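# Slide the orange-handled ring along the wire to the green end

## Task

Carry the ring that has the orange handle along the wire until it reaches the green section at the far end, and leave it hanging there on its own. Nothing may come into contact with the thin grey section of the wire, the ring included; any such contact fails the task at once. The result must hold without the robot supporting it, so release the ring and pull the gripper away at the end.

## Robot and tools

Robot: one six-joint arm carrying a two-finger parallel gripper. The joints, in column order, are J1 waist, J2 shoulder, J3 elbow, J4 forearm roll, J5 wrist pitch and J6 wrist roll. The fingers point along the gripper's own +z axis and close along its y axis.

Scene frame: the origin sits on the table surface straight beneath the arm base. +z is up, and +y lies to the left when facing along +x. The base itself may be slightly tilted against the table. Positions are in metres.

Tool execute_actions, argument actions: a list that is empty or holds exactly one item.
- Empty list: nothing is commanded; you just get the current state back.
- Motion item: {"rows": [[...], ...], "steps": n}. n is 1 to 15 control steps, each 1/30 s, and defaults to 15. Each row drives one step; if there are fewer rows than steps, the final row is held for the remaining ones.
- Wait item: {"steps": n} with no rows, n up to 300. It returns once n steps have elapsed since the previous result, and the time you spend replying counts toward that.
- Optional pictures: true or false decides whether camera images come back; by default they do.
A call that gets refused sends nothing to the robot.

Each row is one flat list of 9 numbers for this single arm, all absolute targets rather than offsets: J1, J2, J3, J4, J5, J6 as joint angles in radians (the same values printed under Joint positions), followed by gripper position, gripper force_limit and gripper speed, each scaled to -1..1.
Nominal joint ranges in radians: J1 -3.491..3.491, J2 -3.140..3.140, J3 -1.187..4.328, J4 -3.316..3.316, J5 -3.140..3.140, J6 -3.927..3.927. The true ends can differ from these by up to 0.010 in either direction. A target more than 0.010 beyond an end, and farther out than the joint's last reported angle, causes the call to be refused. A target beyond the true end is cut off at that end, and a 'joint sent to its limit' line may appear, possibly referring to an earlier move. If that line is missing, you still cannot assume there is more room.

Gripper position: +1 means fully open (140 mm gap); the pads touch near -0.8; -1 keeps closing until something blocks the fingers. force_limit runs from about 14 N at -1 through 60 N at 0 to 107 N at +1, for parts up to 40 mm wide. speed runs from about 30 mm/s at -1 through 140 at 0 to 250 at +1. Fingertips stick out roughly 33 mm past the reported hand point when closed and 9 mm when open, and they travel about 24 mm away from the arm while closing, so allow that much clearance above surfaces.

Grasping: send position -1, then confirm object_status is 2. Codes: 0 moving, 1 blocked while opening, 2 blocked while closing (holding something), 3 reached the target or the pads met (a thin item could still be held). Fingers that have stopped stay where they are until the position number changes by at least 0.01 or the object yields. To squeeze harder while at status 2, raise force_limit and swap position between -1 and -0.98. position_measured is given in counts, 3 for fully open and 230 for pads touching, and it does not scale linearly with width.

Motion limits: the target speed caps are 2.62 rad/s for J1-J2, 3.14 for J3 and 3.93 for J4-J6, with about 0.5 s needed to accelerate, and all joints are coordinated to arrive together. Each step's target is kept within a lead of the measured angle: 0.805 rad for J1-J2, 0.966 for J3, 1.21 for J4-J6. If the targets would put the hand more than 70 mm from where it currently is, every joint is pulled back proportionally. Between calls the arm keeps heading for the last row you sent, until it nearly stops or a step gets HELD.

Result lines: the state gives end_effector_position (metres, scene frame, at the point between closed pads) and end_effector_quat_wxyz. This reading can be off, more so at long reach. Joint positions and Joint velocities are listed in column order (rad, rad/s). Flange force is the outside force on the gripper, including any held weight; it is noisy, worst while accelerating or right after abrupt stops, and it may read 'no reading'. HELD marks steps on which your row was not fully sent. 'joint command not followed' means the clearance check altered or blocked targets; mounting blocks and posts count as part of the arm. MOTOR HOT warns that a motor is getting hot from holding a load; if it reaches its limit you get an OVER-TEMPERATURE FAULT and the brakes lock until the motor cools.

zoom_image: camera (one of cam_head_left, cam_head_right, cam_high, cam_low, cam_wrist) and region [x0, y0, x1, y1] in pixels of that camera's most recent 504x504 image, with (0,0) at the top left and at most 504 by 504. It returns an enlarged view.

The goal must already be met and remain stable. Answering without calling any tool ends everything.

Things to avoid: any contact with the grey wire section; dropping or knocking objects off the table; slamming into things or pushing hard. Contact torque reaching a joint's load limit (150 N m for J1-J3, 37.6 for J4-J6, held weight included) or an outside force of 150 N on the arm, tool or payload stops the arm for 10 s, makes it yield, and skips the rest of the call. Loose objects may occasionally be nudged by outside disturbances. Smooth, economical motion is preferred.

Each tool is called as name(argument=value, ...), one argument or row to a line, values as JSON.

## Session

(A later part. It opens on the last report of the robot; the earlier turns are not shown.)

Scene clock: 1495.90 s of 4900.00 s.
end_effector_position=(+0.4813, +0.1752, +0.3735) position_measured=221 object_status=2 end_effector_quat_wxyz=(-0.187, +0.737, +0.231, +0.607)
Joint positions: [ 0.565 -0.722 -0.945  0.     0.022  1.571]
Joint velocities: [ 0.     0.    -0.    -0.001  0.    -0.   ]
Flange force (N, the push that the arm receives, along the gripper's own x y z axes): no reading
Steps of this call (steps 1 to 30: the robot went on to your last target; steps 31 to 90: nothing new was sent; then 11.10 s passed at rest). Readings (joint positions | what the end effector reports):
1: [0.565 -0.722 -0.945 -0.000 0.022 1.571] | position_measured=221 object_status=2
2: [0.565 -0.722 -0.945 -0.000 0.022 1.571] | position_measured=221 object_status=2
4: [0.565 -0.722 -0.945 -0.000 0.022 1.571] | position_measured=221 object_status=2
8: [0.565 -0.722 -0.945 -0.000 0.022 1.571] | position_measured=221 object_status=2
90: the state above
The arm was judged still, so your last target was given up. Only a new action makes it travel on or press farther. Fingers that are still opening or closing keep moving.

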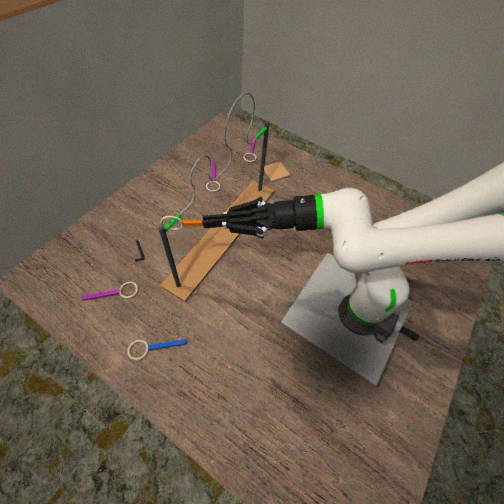

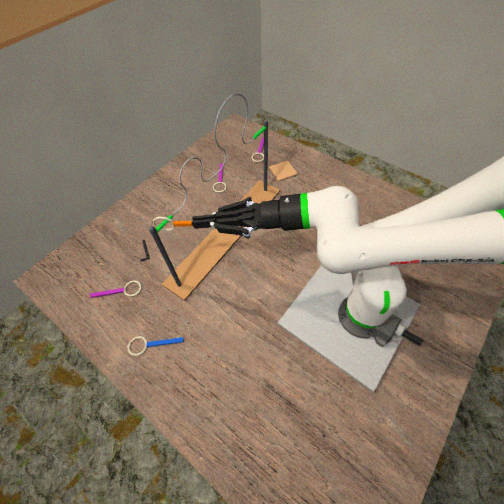

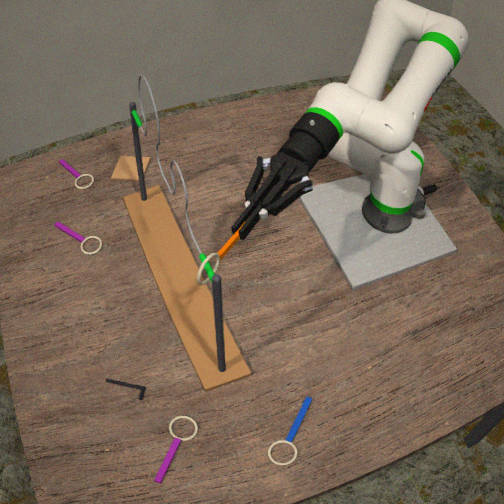

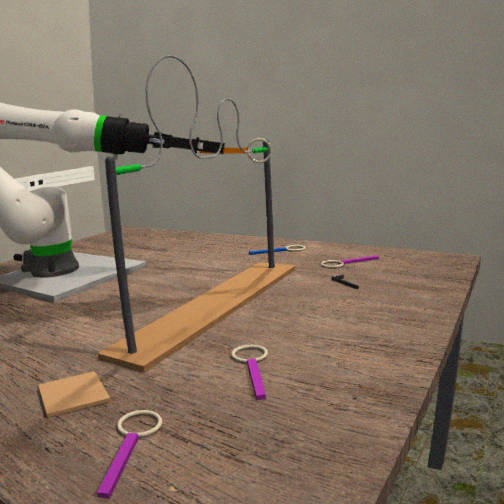

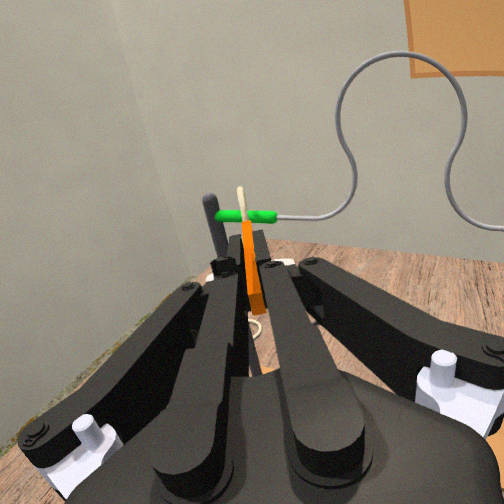

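execute_actions(
  actions=[
    {"rows":[[0.5652,-0.7222,-0.9454,0,0.0232,1.5708,-1,-1,-0.6],[0.5652,-0.7221,-0.9477,0,0.0256,1.5708,-1,-1,-0.6],[0.5652,-0.7220,-0.9513,0,0.0292,1.5708,-1,-1,-0.6],[0.5652,-0.7219,-0.9558,0,0.0339,1.5708,-1,-1,-0.6],[0.5652,-0.7218,-0.9612,0,0.0394,1.5708,-1,-1,-0.6],[0.5652,-0.7216,-0.9671,0,0.0455,1.5708,-1,-1,-0.6],[0.5652,-0.7214,-0.9734,0,0.0520,1.5708,-1,-1,-0.6],[0.5652,-0.7213,-0.9798,0,0.0585,1.5708,-1,-1,-0.6],[0.5652,-0.7211,-0.9861,0,0.0650,1.5708,-1,-1,-0.6],[0.5652,-0.7209,-0.9920,0,0.0711,1.5708,-1,-1,-0.6],[0.5652,-0.7208,-0.9974,0,0.0766,1.5708,-1,-1,-0.6],[0.5652,-0.7207,-1.0019,0,0.0813,1.5708,-1,-1,-0.6],[0.5652,-0.7206,-1.0055,0,0.0849,1.5708,-1,-1,-0.6],[0.5652,-0.7205,-1.0078,0,0.0873,1.5708,-1,-1,-0.6],[0.5652,-0.7205,-1.0086,0,0.0881,1.5708,-1,-1,-0.6]],"steps":15},
  ],
  pictures=false,
)

execute_actions(
  actions=[
    {"steps":20},
  ],
)

Scene clock: 1585.23 s of 4900.00 s.
end_effector_position=(+0.4764, +0.1716, +0.3480) position_measured=221 object_status=2 end_effector_quat_wxyz=(-0.187, +0.737, +0.231, +0.607)
Joint positions: [ 0.565 -0.721 -1.006  0.     0.085  1.571]
Joint velocities: [-0.001  0.003 -0.078 -0.002  0.075  0.   ]
Flange force (N, the push that the arm receives, along the gripper's own x y z axes): no reading
Steps of this call (steps 1 to 90: nothing new was sent; then 85.83 s passed at rest; steps 91 to 105: all 15 steps of this action). Readings (joint positions | what the end effector reports):
91: [0.565 -0.722 -0.945 0.000 0.023 1.571] | position_measured=221 object_status=0
92: [0.565 -0.722 -0.945 0.000 0.023 1.571] | position_measured=221 object_status=0
94: [0.565 -0.722 -0.949 0.000 0.028 1.571] | position_measured=221 object_status=0
98: [0.565 -0.722 -0.968 0.000 0.047 1.571] | position_measured=221 object_status=2
105: the state above

Scene clock: 1585.90 s of 4900.00 s.
end_effector_position=(+0.4761, +0.1714, +0.3466) position_measured=221 object_status=2 end_effector_quat_wxyz=(-0.187, +0.737, +0.231, +0.607)
Joint positions: [ 0.565 -0.721 -1.009  0.     0.088  1.571]
Joint velocities: [ 0.     0.001 -0.     0.001 -0.    -0.   ]
Flange force (N, the push that the arm receives, along the gripper's own x y z axes): no reading
Steps of this call (steps 1 to 15: the robot went on to your last target; steps 16 to 20: nothing new was sent). Readings (joint positions | what the end effector reports):
1: [0.565 -0.721 -1.007 0.000 0.087 1.571] | position_measured=221 object_status=2
2: [0.565 -0.721 -1.008 0.000 0.088 1.571] | position_measured=221 object_status=2
4: [0.565 -0.721 -1.008 0.000 0.088 1.571] | position_measured=221 object_status=2
8: [0.565 -0.721 -1.009 0.000 0.088 1.571] | position_measured=221 object_status=2
20: the state above
The arm was judged still, so your last target was given up. Only a new action makes it travel on or press farther. Fingers that are still opening or closing keep moving.

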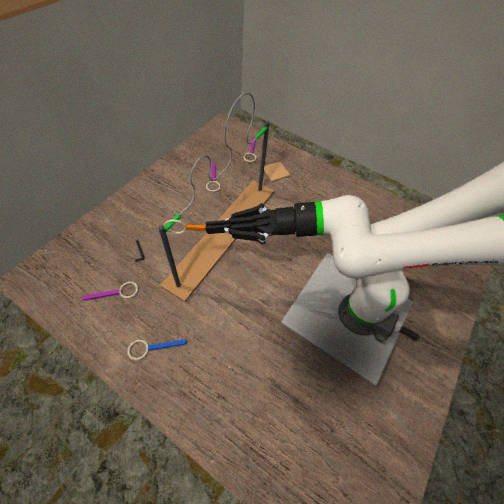

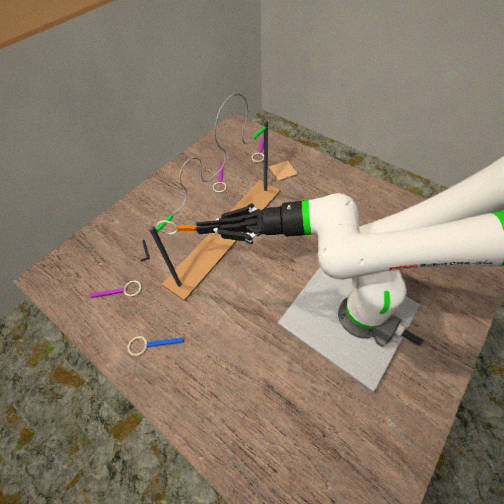

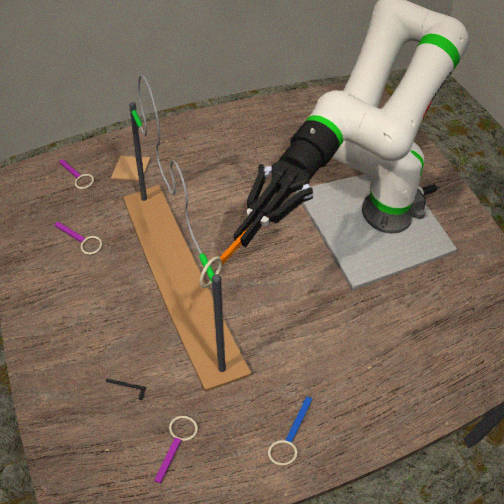

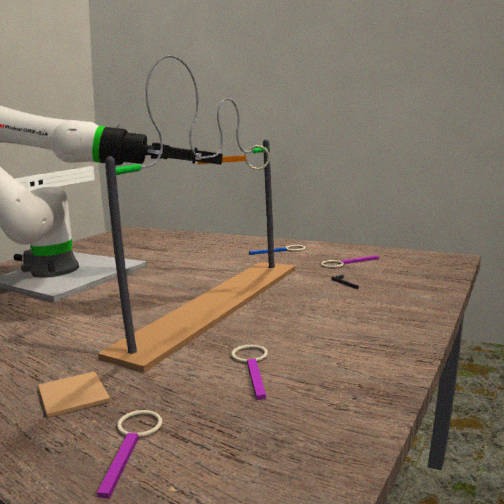

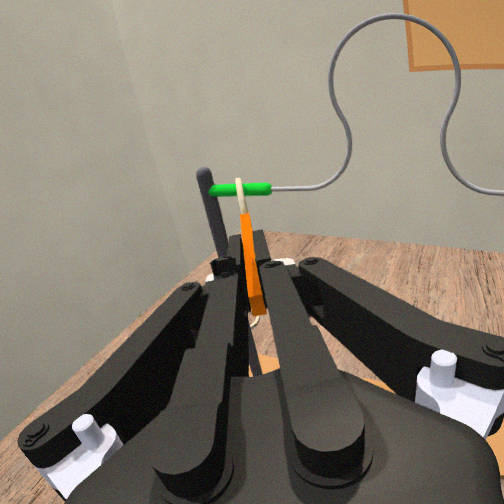

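execute_actions(
  actions=[
    {"rows":[[0.5652,-0.7191,-1.0094,0,0.0903,1.5708,-1,-1,-0.6],[0.5652,-0.7152,-1.0117,0,0.0965,1.5708,-1,-1,-0.6],[0.5652,-0.7091,-1.0152,0,0.1061,1.5708,-1,-1,-0.6],[0.5652,-0.7013,-1.0198,0,0.1185,1.5708,-1,-1,-0.6],[0.5652,-0.6921,-1.0251,0,0.1330,1.5708,-1,-1,-0.6],[0.5652,-0.6820,-1.0310,0,0.1490,1.5708,-1,-1,-0.6],[0.5652,-0.6713,-1.0373,0,0.1660,1.5708,-1,-1,-0.6],[0.5652,-0.6603,-1.0436,0,0.1833,1.5708,-1,-1,-0.6],[0.5652,-0.6496,-1.0499,0,0.2003,1.5708,-1,-1,-0.6],[0.5652,-0.6395,-1.0558,0,0.2163,1.5708,-1,-1,-0.6],[0.5652,-0.6303,-1.0611,0,0.2308,1.5708,-1,-1,-0.6],[0.5652,-0.6225,-1.0657,0,0.2432,1.5708,-1,-1,-0.6],[0.5652,-0.6164,-1.0692,0,0.2528,1.5708,-1,-1,-0.6],[0.5652,-0.6125,-1.0715,0,0.2590,1.5708,-1,-1,-0.6],[0.5652,-0.6111,-1.0723,0,0.2612,1.5708,-1,-1,-0.6]],"steps":15},
  ],
  pictures=false,
)

execute_actions(
  actions=[
    {"steps":20},
  ],
)

Scene clock: 1602.13 s of 4900.00 s.
end_effector_position=(+0.4828, +0.1758, +0.3079) position_measured=221 object_status=2 end_effector_quat_wxyz=(-0.187, +0.737, +0.231, +0.607)
Joint positions: [ 0.565 -0.618 -1.068 -0.     0.25   1.571]
Joint velocities: [ 0.002  0.174 -0.102 -0.001  0.272 -0.   ]
Flange force (N, the push that the arm receives, along the gripper's own x y z axes): no reading
Steps of this call (steps 1 to 90: nothing new was sent; then 12.73 s passed at rest; steps 91 to 105: all 15 steps of this action). Readings (joint positions | what the end effector reports):
91: [0.565 -0.720 -1.009 -0.000 0.088 1.571] | position_measured=221 object_status=2
92: [0.565 -0.719 -1.009 -0.000 0.089 1.571] | position_measured=221 object_status=2
94: [0.565 -0.713 -1.013 -0.000 0.100 1.571] | position_measured=221 object_status=2
98: [0.565 -0.683 -1.030 -0.000 0.147 1.571] | position_measured=221 object_status=2
105: the state above

Scene clock: 1602.80 s of 4900.00 s.
end_effector_position=(+0.4830, +0.1760, +0.3052) position_measured=221 object_status=2 end_effector_quat_wxyz=(-0.187, +0.737, +0.231, +0.607)
Joint positions: [ 0.565 -0.611 -1.072 -0.     0.261  1.571]
Joint velocities: [0.002 0.001 0.    0.    0.    0.   ]
Flange force (N, the push that the arm receives, along the gripper's own x y z axes): no reading
Steps of this call (steps 1 to 20: the robot went on to your last target). Readings (joint positions | what the end effector reports):
1: [0.565 -0.614 -1.071 -0.000 0.257 1.571] | position_measured=221 object_status=2
2: [0.565 -0.612 -1.072 -0.000 0.260 1.571] | position_measured=221 object_status=2
4: [0.565 -0.611 -1.072 -0.000 0.261 1.571] | position_measured=221 object_status=2
8: [0.565 -0.611 -1.072 -0.000 0.261 1.571] | position_measured=221 object_status=2
20: the state above

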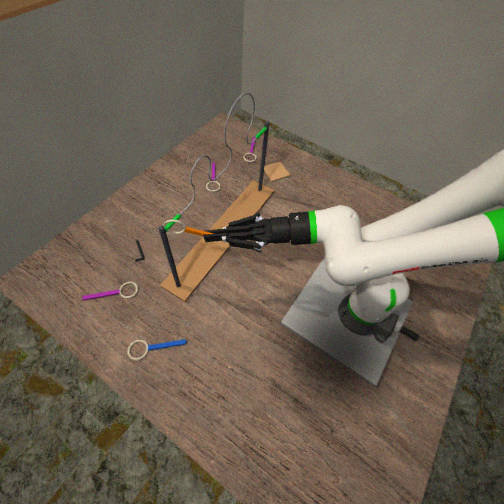

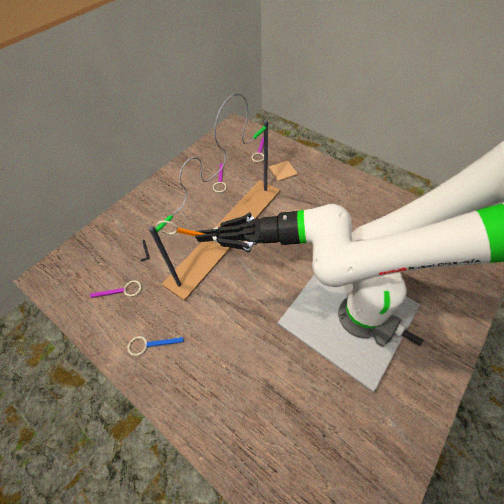

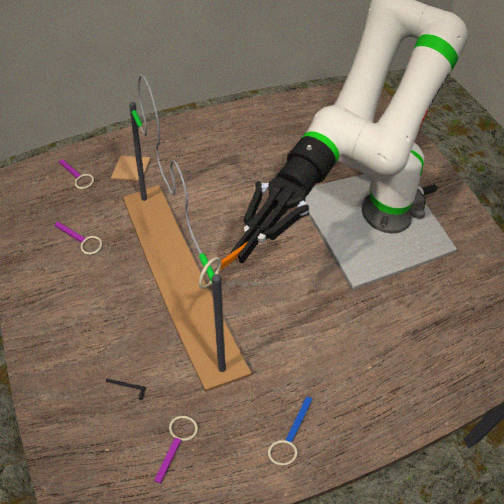

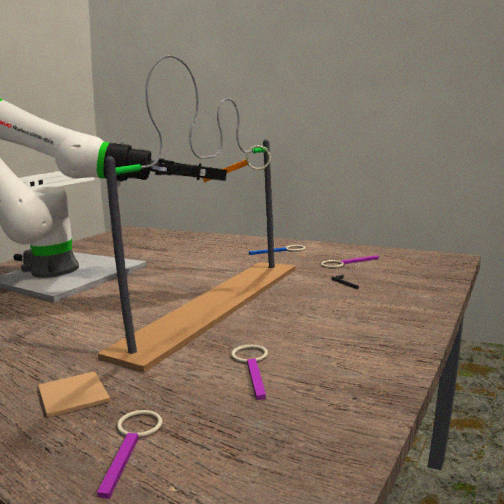

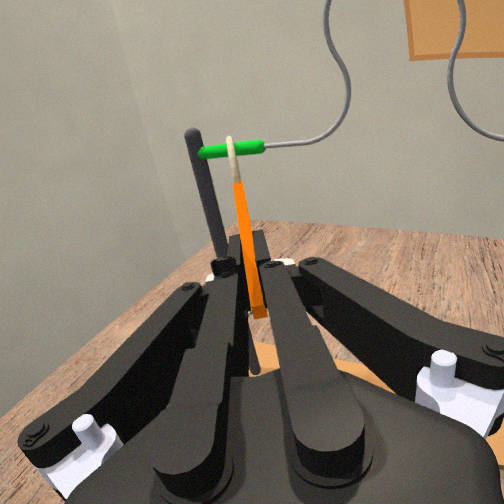

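zoom_image(
  camera="cam_low",
  region=[180, 120, 300, 210],
)

Region (180, 120, 300, 210) of cam_low's 504x504 image, scaled by 4.200, with more detail than that image has; it fills the top 378 rows of this view, and the rest is white.

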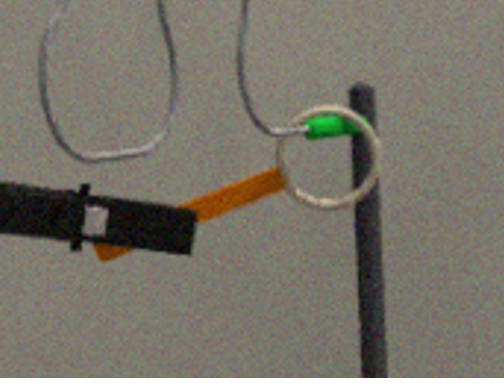

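execute_actions(
  actions=[
    {"rows":[[0.5652,-0.6082,-1.0727,0,0.2649,1.5708,-1,-1,-0.6],[0.5652,-0.5999,-1.0737,0,0.2752,1.5708,-1,-1,-0.6],[0.5652,-0.5872,-1.0752,0,0.2912,1.5708,-1,-1,-0.6],[0.5652,-0.5708,-1.0773,0,0.3118,1.5708,-1,-1,-0.6],[0.5652,-0.5515,-1.0796,0,0.3360,1.5708,-1,-1,-0.6],[0.5652,-0.5301,-1.0823,0,0.3627,1.5708,-1,-1,-0.6],[0.5652,-0.5076,-1.0850,0,0.3910,1.5708,-1,-1,-0.6],[0.5652,-0.4846,-1.0879,0,0.4197,1.5708,-1,-1,-0.6],[0.5652,-0.4621,-1.0906,0,0.4480,1.5708,-1,-1,-0.6],[0.5652,-0.4407,-1.0933,0,0.4747,1.5708,-1,-1,-0.6],[0.5652,-0.4214,-1.0956,0,0.4989,1.5708,-1,-1,-0.6],[0.5652,-0.4050,-1.0977,0,0.5195,1.5708,-1,-1,-0.6],[0.5652,-0.3923,-1.0992,0,0.5355,1.5708,-1,-1,-0.6],[0.5652,-0.3840,-1.1002,0,0.5458,1.5708,-1,-1,-0.6],[0.5652,-0.3811,-1.1006,0,0.5495,1.5708,-1,-1,-0.6]],"steps":15},
  ],
  pictures=false,
)

execute_actions(
  actions=[
    {"steps":20},
  ],
)

Scene clock: 1627.80 s of 4900.00 s.
end_effector_position=(+0.5005, +0.1878, +0.2733) position_measured=221 object_status=2 end_effector_quat_wxyz=(-0.190, +0.729, +0.228, +0.617)
Joint positions: [ 0.565 -0.41  -1.097  0.     0.513  1.571]
Joint velocities: [ 0.     0.455 -0.056  0.001  0.56  -0.   ]
Flange force (N, the push that the arm receives, along the gripper's own x y z axes): no reading
Steps of this call (steps 1 to 15: the robot went on to your last target; steps 16 to 90: nothing new was sent; then 21.50 s passed at rest; steps 91 to 105: all 15 steps of this action). Readings (joint positions | what the end effector reports):
91: [0.565 -0.611 -1.072 0.000 0.261 1.571] | position_measured=221 object_status=2
92: [0.565 -0.609 -1.073 0.000 0.264 1.571] | position_measured=221 object_status=2
94: [0.565 -0.597 -1.074 0.000 0.279 1.571] | position_measured=221 object_status=2
98: [0.565 -0.543 -1.081 0.000 0.347 1.571] | position_measured=221 object_status=2
105: the state above

Scene clock: 1628.47 s of 4900.00 s.
end_effector_position=(+0.5023, +0.1890, +0.2686) position_measured=221 object_status=2 end_effector_quat_wxyz=(-0.190, +0.728, +0.228, +0.618)
Joint positions: [ 0.565 -0.381 -1.101  0.     0.549  1.571]
Joint velocities: [-0.  0.  0.  0.  0.  0.]
Flange force (N, the push that the arm receives, along the gripper's own x y z axes): no reading
Steps of this call (steps 1 to 20: the robot went on to your last target). Readings (joint positions | what the end effector reports):
1: [0.565 -0.396 -1.099 0.000 0.530 1.571] | position_measured=221 object_status=2
2: [0.565 -0.387 -1.100 0.000 0.542 1.571] | position_measured=221 object_status=2
4: [0.565 -0.381 -1.101 0.000 0.549 1.571] | position_measured=221 object_status=2
8: [0.565 -0.381 -1.101 0.000 0.549 1.571] | position_measured=221 object_status=2
20: the state above

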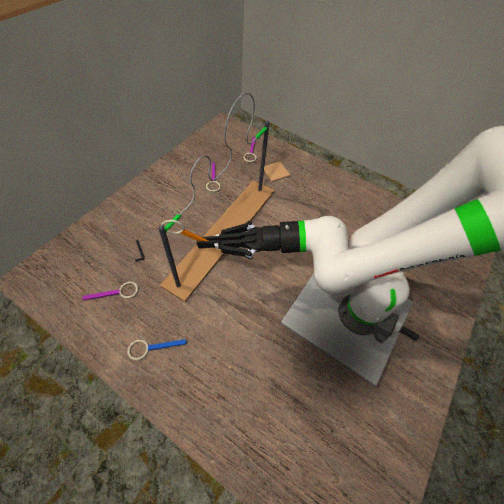

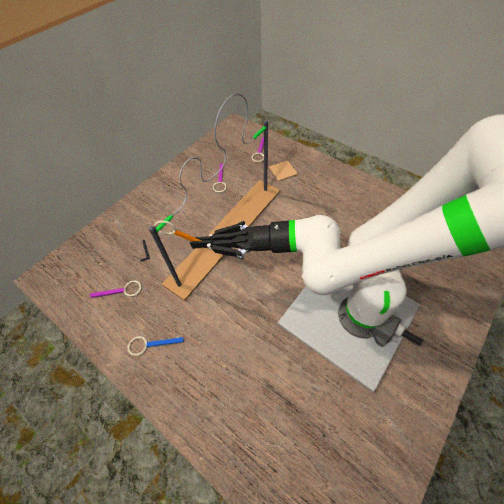

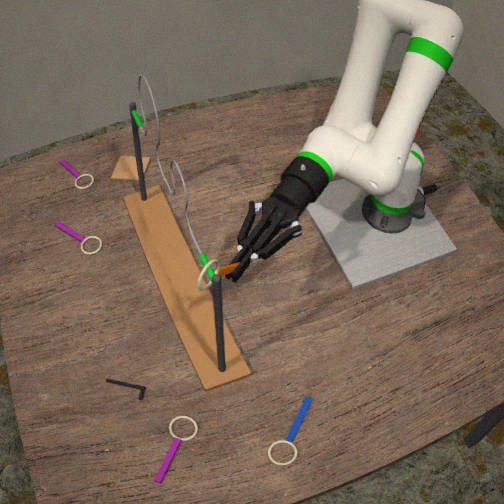

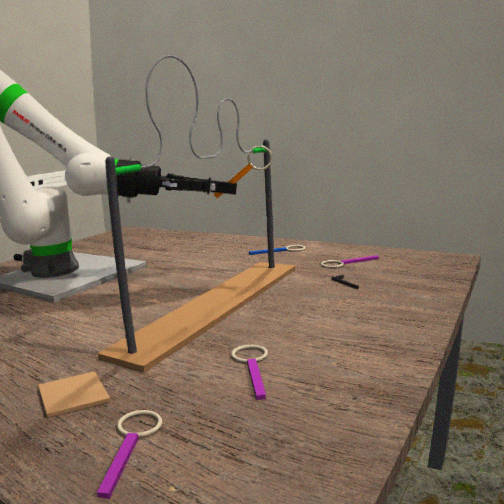

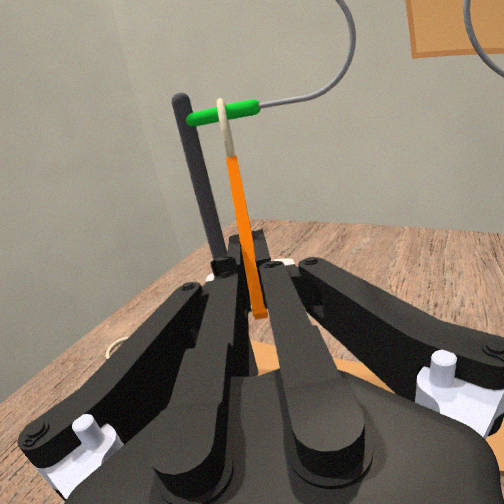

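zoom_image(
  camera="cam_low",
  region=[190, 125, 310, 215],
)

Region (190, 125, 310, 215) of cam_low's 504x504 image, scaled by 4.200, with more detail than that image has; it fills the top 378 rows of this view, and the rest is white.

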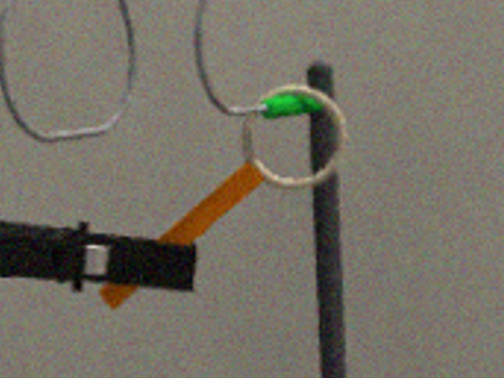

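execute_actions(
  actions=[
    {"rows":[[0.5652,-0.3783,-1.0999,0,0.5517,1.5708,-1,-1,-0.6],[0.5652,-0.3703,-1.0981,0,0.5578,1.5708,-1,-1,-0.6],[0.5652,-0.3580,-1.0953,0,0.5673,1.5708,-1,-1,-0.6],[0.5652,-0.3421,-1.0916,0,0.5795,1.5708,-1,-1,-0.6],[0.5652,-0.3234,-1.0873,0,0.5939,1.5708,-1,-1,-0.6],[0.5652,-0.3028,-1.0826,0,0.6098,1.5708,-1,-1,-0.6],[0.5652,-0.2810,-1.0776,0,0.6266,1.5708,-1,-1,-0.6],[0.5652,-0.2587,-1.0724,0,0.6437,1.5708,-1,-1,-0.6],[0.5652,-0.2369,-1.0674,0,0.6605,1.5708,-1,-1,-0.6],[0.5652,-0.2163,-1.0627,0,0.6764,1.5708,-1,-1,-0.6],[0.5652,-0.1976,-1.0584,0,0.6908,1.5708,-1,-1,-0.6],[0.5652,-0.1817,-1.0547,0,0.7030,1.5708,-1,-1,-0.6],[0.5652,-0.1694,-1.0519,0,0.7125,1.5708,-1,-1,-0.6],[0.5652,-0.1614,-1.0501,0,0.7186,1.5708,-1,-1,-0.6],[0.5652,-0.1586,-1.0494,0,0.7208,1.5708,-1,-1,-0.6]],"steps":15},
  ],
  pictures=false,
)

execute_actions(
  actions=[
    {"steps":20},
  ],
)

Scene clock: 1650.77 s of 4900.00 s.
end_effector_position=(+0.5278, +0.2064, +0.2459) position_measured=221 object_status=2 end_effector_quat_wxyz=(-0.190, +0.728, +0.228, +0.618)
Joint positions: [ 0.565 -0.185 -1.056  0.     0.7    1.571]
Joint velocities: [-0.     0.437  0.099  0.002  0.33   0.   ]
Flange force (N, the push that the arm receives, along the gripper's own x y z axes): no reading
Steps of this call (steps 1 to 15: the robot went on to your last target; steps 16 to 90: nothing new was sent; then 18.80 s passed at rest; steps 91 to 105: all 15 steps of this action). Readings (joint positions | what the end effector reports):
91: [0.565 -0.381 -1.101 0.000 0.550 1.571] | position_measured=221 object_status=2
92: [0.565 -0.379 -1.100 0.000 0.551 1.571] | position_measured=221 object_status=2
94: [0.565 -0.367 -1.098 0.000 0.560 1.571] | position_measured=221 object_status=2
98: [0.565 -0.314 -1.085 0.000 0.601 1.571] | position_measured=221 object_status=2
105: the state above

Scene clock: 1651.43 s of 4900.00 s.
end_effector_position=(+0.5311, +0.2086, +0.2421) position_measured=221 object_status=2 end_effector_quat_wxyz=(-0.190, +0.728, +0.228, +0.618)
Joint positions: [ 0.565 -0.159 -1.049  0.     0.721  1.571]
Joint velocities: [ 0.002  0.    -0.001  0.001 -0.     0.   ]
Flange force (N, the push that the arm receives, along the gripper's own x y z axes): no reading
Steps of this call (steps 1 to 20: the robot went on to your last target). Readings (joint positions | what the end effector reports):
1: [0.565 -0.172 -1.053 0.000 0.710 1.571] | position_measured=221 object_status=2
2: [0.565 -0.164 -1.051 0.000 0.717 1.571] | position_measured=221 object_status=2
4: [0.565 -0.159 -1.049 0.000 0.721 1.571] | position_measured=221 object_status=2
8: [0.565 -0.159 -1.049 0.000 0.721 1.571] | position_measured=221 object_status=2
20: the state above

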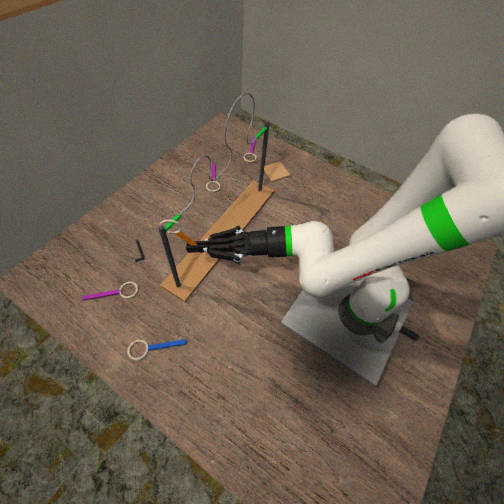

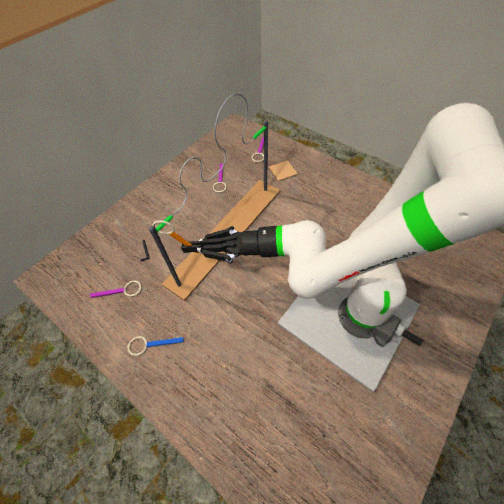

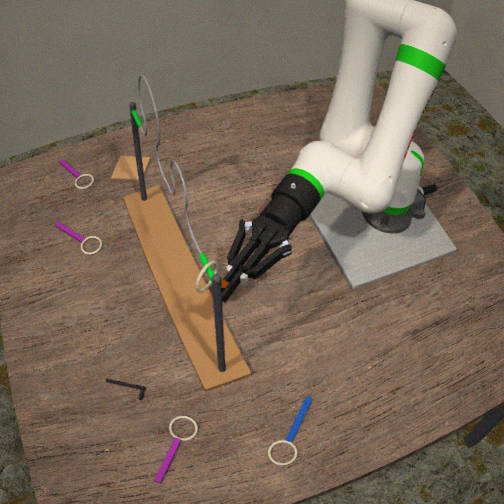

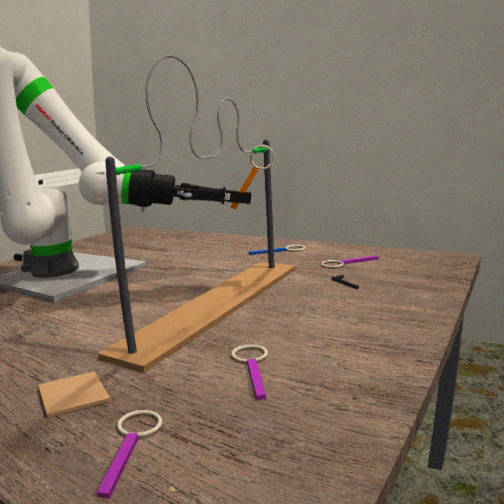

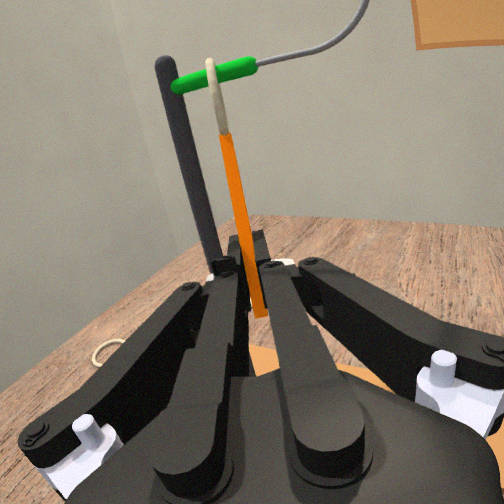

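zoom_image(
  camera="cam_low",
  region=[195, 130, 315, 220],
)

zoom_image(
  camera="cam_high",
  region=[170, 225, 290, 325],
)

Region (195, 130, 315, 220) of cam_low's 504x504 image, scaled by 4.200, with more detail than that image has; it fills the top 378 rows of this view, and the rest is white.

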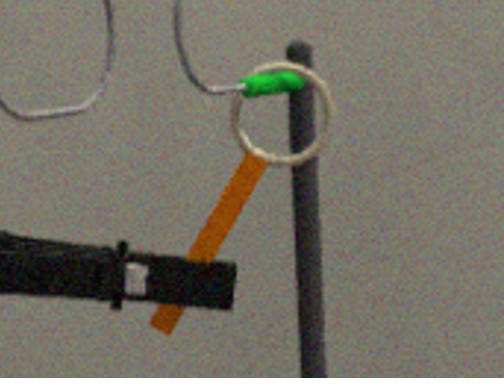

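Region (170, 225, 290, 325) of cam_high's 504x504 image, scaled by 4.200, with more detail than that image has.

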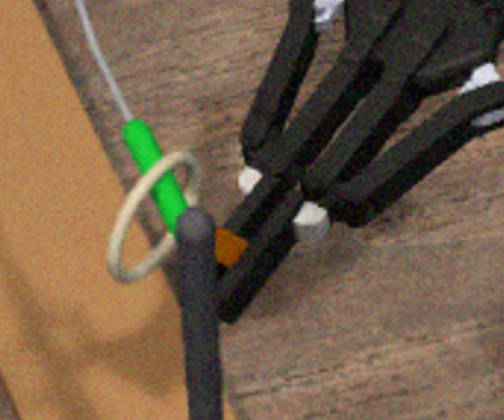

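execute_actions(
  actions=[
    {"rows":[[0.5652,-0.1559,-1.0478,0,0.7219,1.5708,-1,-1,-0.6],[0.5652,-0.1484,-1.0433,0,0.7249,1.5708,-1,-1,-0.6],[0.5652,-0.1367,-1.0363,0,0.7296,1.5708,-1,-1,-0.6],[0.5652,-0.1216,-1.0272,0,0.7356,1.5708,-1,-1,-0.6],[0.5652,-0.1040,-1.0166,0,0.7427,1.5708,-1,-1,-0.6],[0.5652,-0.0844,-1.0049,0,0.7505,1.5708,-1,-1,-0.6],[0.5652,-0.0638,-0.9925,0,0.7587,1.5708,-1,-1,-0.6],[0.5652,-0.0427,-0.9799,0,0.7672,1.5708,-1,-1,-0.6],[0.5652,-0.0221,-0.9675,0,0.7754,1.5708,-1,-1,-0.6],[0.5652,-0.0025,-0.9558,0,0.7832,1.5708,-1,-1,-0.6],[0.5652,0.0151,-0.9452,0,0.7903,1.5708,-1,-1,-0.6],[0.5652,0.0302,-0.9361,0,0.7963,1.5708,-1,-1,-0.6],[0.5652,0.0419,-0.9291,0,0.8010,1.5708,-1,-1,-0.6],[0.5652,0.0494,-0.9246,0,0.8040,1.5708,-1,-1,-0.6],[0.5652,0.0521,-0.9230,0,0.8051,1.5708,-1,-1,-0.6]],"steps":15},
  ],
  pictures=false,
)

execute_actions(
  actions=[
    {"steps":20},
  ],
)

Scene clock: 1697.80 s of 4900.00 s.
end_effector_position=(+0.5729, +0.2373, +0.2282) position_measured=221 object_status=2 end_effector_quat_wxyz=(-0.190, +0.728, +0.228, +0.618)
Joint positions: [ 0.565  0.028 -0.937 -0.     0.796  1.571]
Joint velocities: [ 0.     0.408  0.245 -0.001  0.177 -0.   ]
Flange force (N, the push that the arm receives, along the gripper's own x y z axes): [3.1 1.8 -2.2]
Steps of this call (steps 1 to 15: the robot went on to your last target; steps 16 to 90: nothing new was sent; then 42.87 s passed at rest; steps 91 to 105: all 15 steps of this action). Readings (joint positions | what the end effector reports):
91: [0.565 -0.158 -1.049 -0.000 0.721 1.571] | position_measured=221 object_status=2
92: [0.565 -0.157 -1.048 -0.000 0.722 1.571] | position_measured=221 object_status=2
94: [0.565 -0.145 -1.042 -0.000 0.726 1.571] | position_measured=221 object_status=2
98: [0.565 -0.095 -1.011 -0.000 0.746 1.571] | position_measured=221 object_status=2
105: the state above

Scene clock: 1698.47 s of 4900.00 s.
end_effector_position=(+0.5782, +0.2409, +0.2254) position_measured=221 object_status=2 end_effector_quat_wxyz=(-0.190, +0.728, +0.228, +0.618)
Joint positions: [ 0.565  0.052 -0.923  0.     0.805  1.571]
Joint velocities: [-0.001 -0.     0.    -0.002 -0.     0.   ]
Flange force (N, the push that the arm receives, along the gripper's own x y z axes): [14.6 2.0 -14.6]
Steps of this call (steps 1 to 20: the robot went on to your last target). Readings (joint positions | what the end effector reports):
1: [0.565 0.040 -0.930 -0.000 0.801 1.571] | position_measured=221 object_status=2
2: [0.565 0.048 -0.925 -0.000 0.804 1.571] | position_measured=221 object_status=2
4: [0.565 0.052 -0.923 -0.000 0.805 1.571] | position_measured=221 object_status=2
8: [0.565 0.052 -0.923 -0.000 0.805 1.571] | position_measured=221 object_status=2
20: the state above

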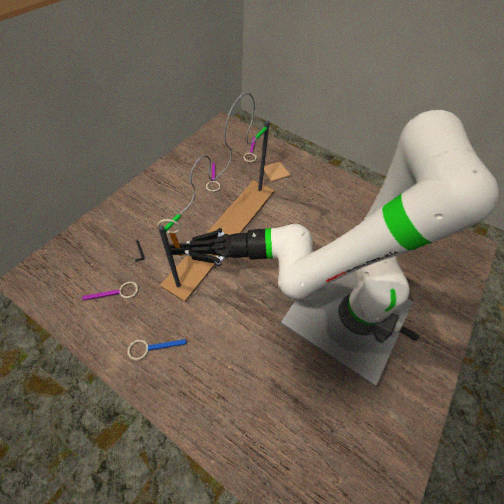

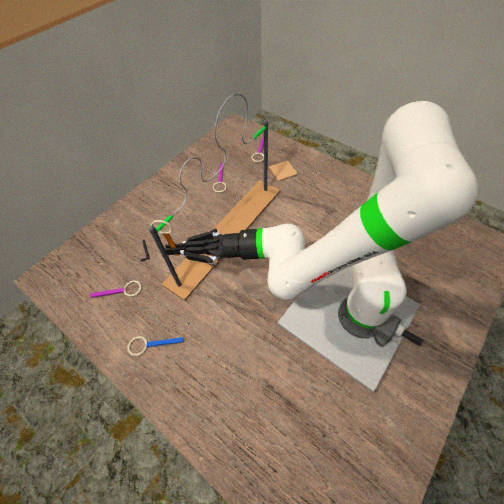

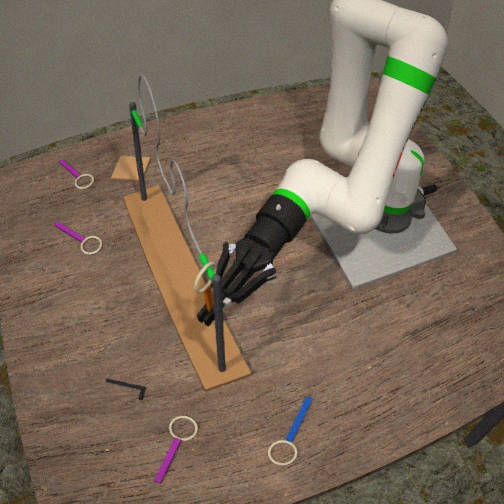

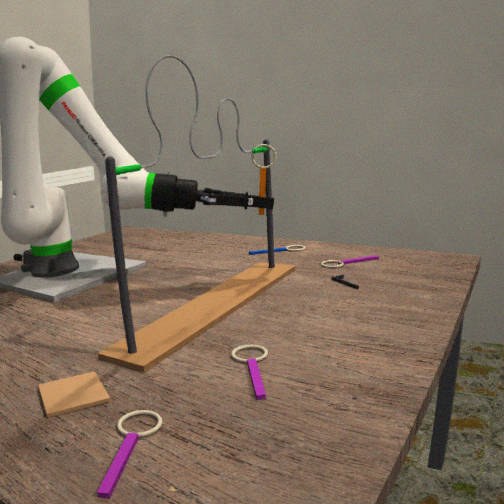

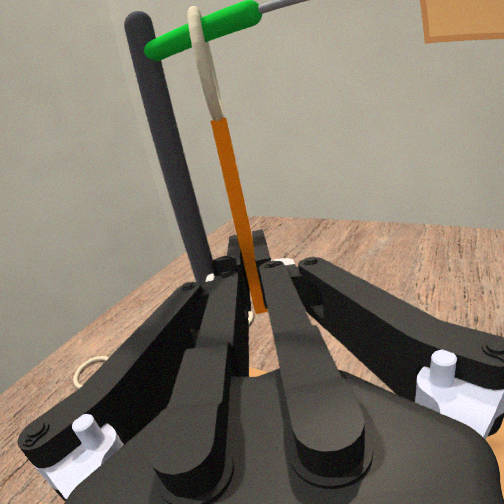

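zoom_image(
  camera="cam_low",
  region=[205, 130, 325, 225],
)

Region (205, 130, 325, 225) of cam_low's 504x504 image, scaled by 4.200, with more detail than that image has; it fills the top 399 rows of this view, and the rest is white.

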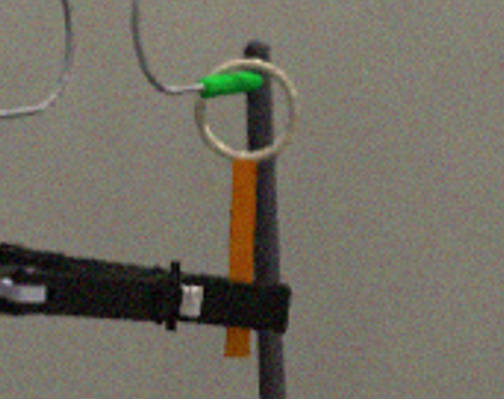

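execute_actions(
  actions=[
    {"rows":[[0.5652,0.0517,-0.9240,0,0.8057,1.5708,-1,-1,-0.6],[0.5652,0.0507,-0.9265,0,0.8072,1.5708,-1,-1,-0.6],[0.5652,0.0495,-0.9297,0,0.8091,1.5708,-1,-1,-0.6],[0.5652,0.0482,-0.9328,0,0.8110,1.5708,-1,-1,-0.6],[0.5652,0.0472,-0.9353,0,0.8125,1.5708,-1,-1,-0.6],[0.5652,0.0468,-0.9363,0,0.8131,1.5708,-1,-1,-0.6],[0.5652,0.0468,-0.9363,0,0.8131,1.5708,-1,-1,-0.6],[0.5652,0.0468,-0.9363,0,0.8131,1.5708,-1,-1,-0.6],[0.5652,0.0468,-0.9363,0,0.8131,1.5708,-1,-1,-0.6],[0.5652,0.0468,-0.9363,0,0.8131,1.5708,-0.58,-1,-1]],"steps":15},
  ],
  pictures=false,
)

execute_actions(
  actions=[
    {"steps":25},
  ],
)

Scene clock: 1727.03 s of 4900.00 s.
end_effector_position=(+0.5740, +0.2380, +0.2233) position_measured=214 object_status=0 end_effector_quat_wxyz=(-0.190, +0.728, +0.228, +0.618)
Joint positions: [ 0.565  0.047 -0.937  0.     0.813  1.571]
Joint velocities: [ 0.    -0.001  0.     0.003 -0.    -0.   ]
Flange force (N, the push that the arm receives, along the gripper's own x y z axes): [-2.1 7.4 -2.9]
Steps of this call (steps 1 to 15: the robot went on to your last target; steps 16 to 90: nothing new was sent; then 25.07 s passed at rest; steps 91 to 105: all 15 steps of this action). Readings (joint positions | what the end effector reports):
91: [0.565 0.052 -0.923 0.000 0.805 1.571] | position_measured=221 object_status=2
92: [0.565 0.052 -0.924 0.000 0.805 1.571] | position_measured=221 object_status=2
94: [0.565 0.050 -0.928 0.000 0.808 1.571] | position_measured=221 object_status=2
98: [0.565 0.047 -0.936 0.000 0.813 1.571] | position_measured=221 object_status=2
105: the state above

Scene clock: 1727.87 s of 4900.00 s.
end_effector_position=(+0.5741, +0.2381, +0.2236) position_measured=202 object_status=3 end_effector_quat_wxyz=(-0.190, +0.728, +0.228, +0.618)
Joint positions: [ 0.565  0.047 -0.936 -0.     0.813  1.571]
Joint velocities: [ 0.001 -0.     0.     0.     0.    -0.   ]
Flange force (N, the push that the arm receives, along the gripper's own x y z axes): [-0.8 7.1 -2.4]
Steps of this call (steps 1 to 15: the robot went on to your last target; steps 16 to 25: nothing new was sent). Readings (joint positions | what the end effector reports):
1: [0.565 0.047 -0.937 0.000 0.813 1.571] | position_measured=212 object_status=0
2: [0.565 0.047 -0.937 0.000 0.813 1.571] | position_measured=210 object_status=0
4: [0.565 0.047 -0.937 0.000 0.813 1.571] | position_measured=207 object_status=0
8: [0.565 0.047 -0.936 0.000 0.813 1.571] | position_measured=202 object_status=0
25: the state above
The arm was judged still, so your last target was given up. Only a new action makes it travel on or press farther. Fingers that are still opening or closing keep moving.

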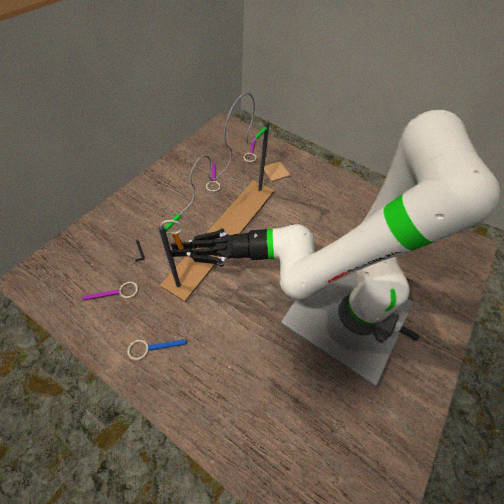

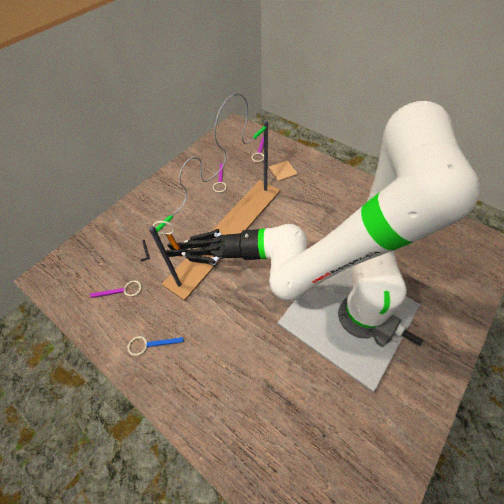

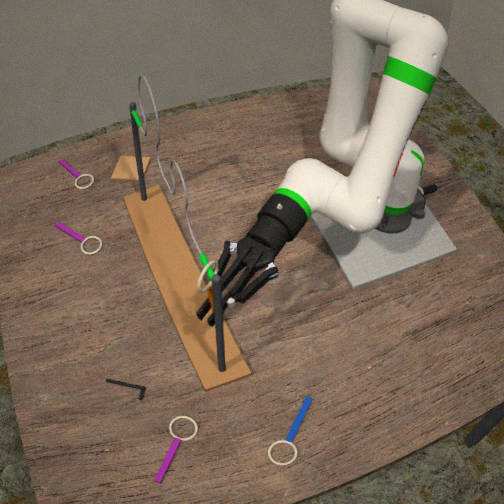

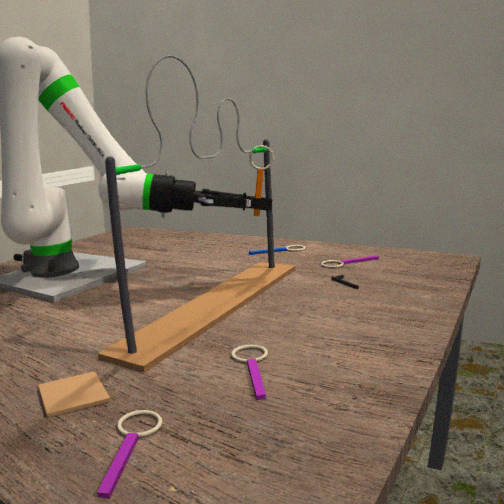

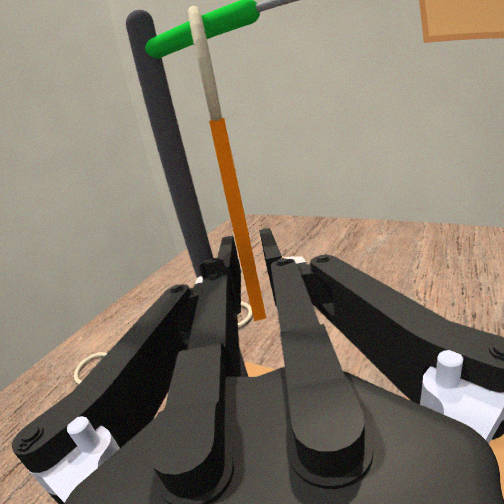

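execute_actions(
  actions=[
    {"rows":[[0.5652,-0.4154,-1.1097,0,0.0943,1.5708,-0.58,-1,-1]],"steps":15},
  ],
  pictures=false,
)

execute_actions(
  actions=[
    {"steps":30},
  ],
)

Scene clock: 1747.13 s of 4900.00 s.
end_effector_position=(+0.4784, +0.1718, +0.1500) position_measured=202 object_status=3 end_effector_quat_wxyz=(-0.148, +0.824, +0.257, +0.482)
Joint positions: [ 0.565 -0.329 -1.077 -0.     0.229  1.571]
Joint velocities: [-0.002 -0.852 -0.321  0.001 -1.313 -0.   ]
Flange force (N, the push that the arm receives, along the gripper's own x y z axes): no reading
Steps of this call (steps 1 to 90: nothing new was sent; then 15.77 s passed at rest; steps 91 to 105: all 15 steps of this action). Readings (joint positions | what the end effector reports):
91: [0.565 0.046 -0.936 -0.000 0.813 1.571] | position_measured=202 object_status=3
92: [0.565 0.042 -0.938 -0.000 0.805 1.571] | position_measured=202 object_status=3
94: [0.565 0.016 -0.948 -0.000 0.765 1.571] | position_measured=202 object_status=3
98: [0.565 -0.100 -0.991 -0.000 0.584 1.571] | position_measured=202 object_status=3
105: the state above

Scene clock: 1748.13 s of 4900.00 s.
end_effector_position=(+0.4514, +0.1532, +0.1300) position_measured=202 object_status=3 end_effector_quat_wxyz=(-0.137, +0.843, +0.263, +0.449)
Joint positions: [ 0.565 -0.415 -1.11  -0.     0.094  1.571]
Joint velocities: [-0.001 -0.    -0.     0.     0.    -0.   ]
Flange force (N, the push that the arm receives, along the gripper's own x y z axes): no reading
Steps of this call (steps 1 to 30: the robot went on to your last target). Readings (joint positions | what the end effector reports):
1: [0.565 -0.356 -1.087 -0.000 0.187 1.571] | position_measured=202 object_status=3
2: [0.565 -0.378 -1.096 -0.000 0.152 1.571] | position_measured=202 object_status=3
4: [0.565 -0.407 -1.107 -0.000 0.107 1.571] | position_measured=202 object_status=3
8: [0.565 -0.415 -1.110 -0.000 0.094 1.571] | position_measured=202 object_status=3
30: the state above
The arm was judged still, so your last target was given up. Only a new action makes it travel on or press farther. Fingers that are still opening or closing keep moving.

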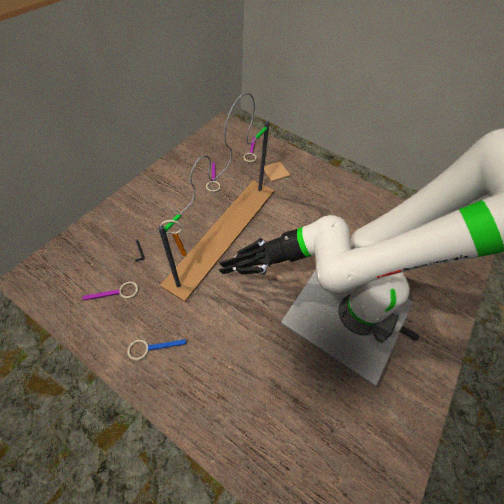

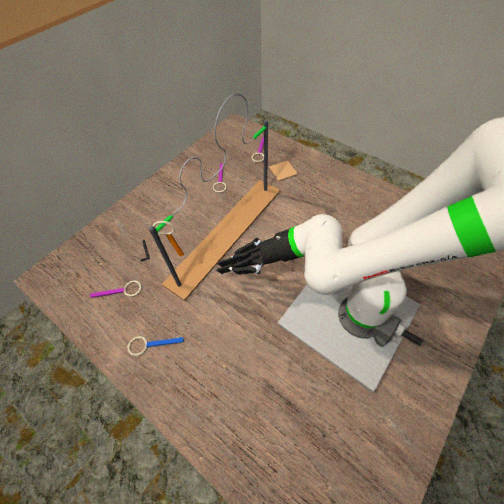

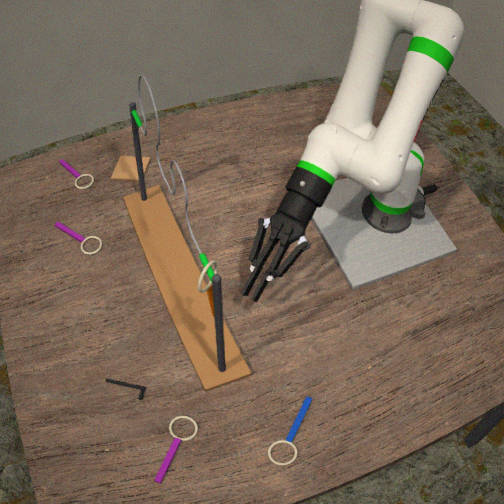

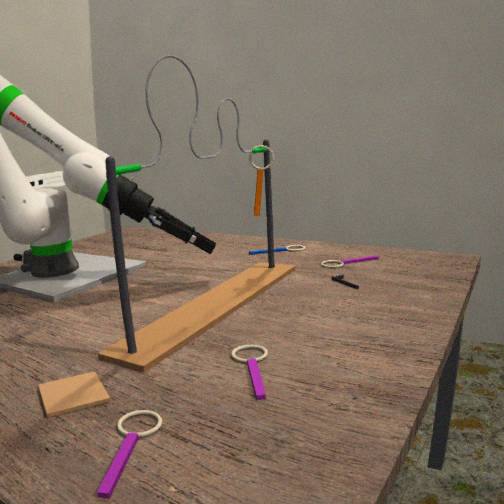

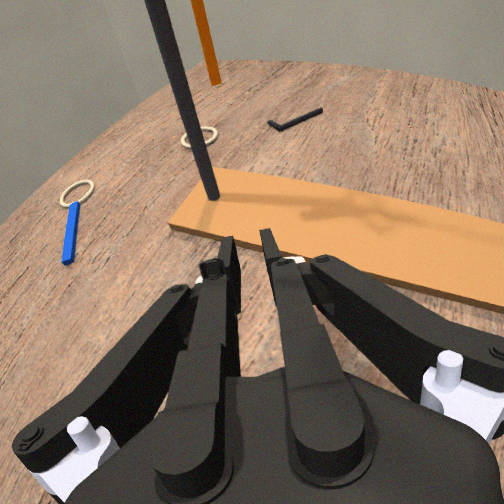

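The ring is hanging on the far green section and the arm is clear.

finished_scene(
  scene=2,
)

The scene is finished: the task was done.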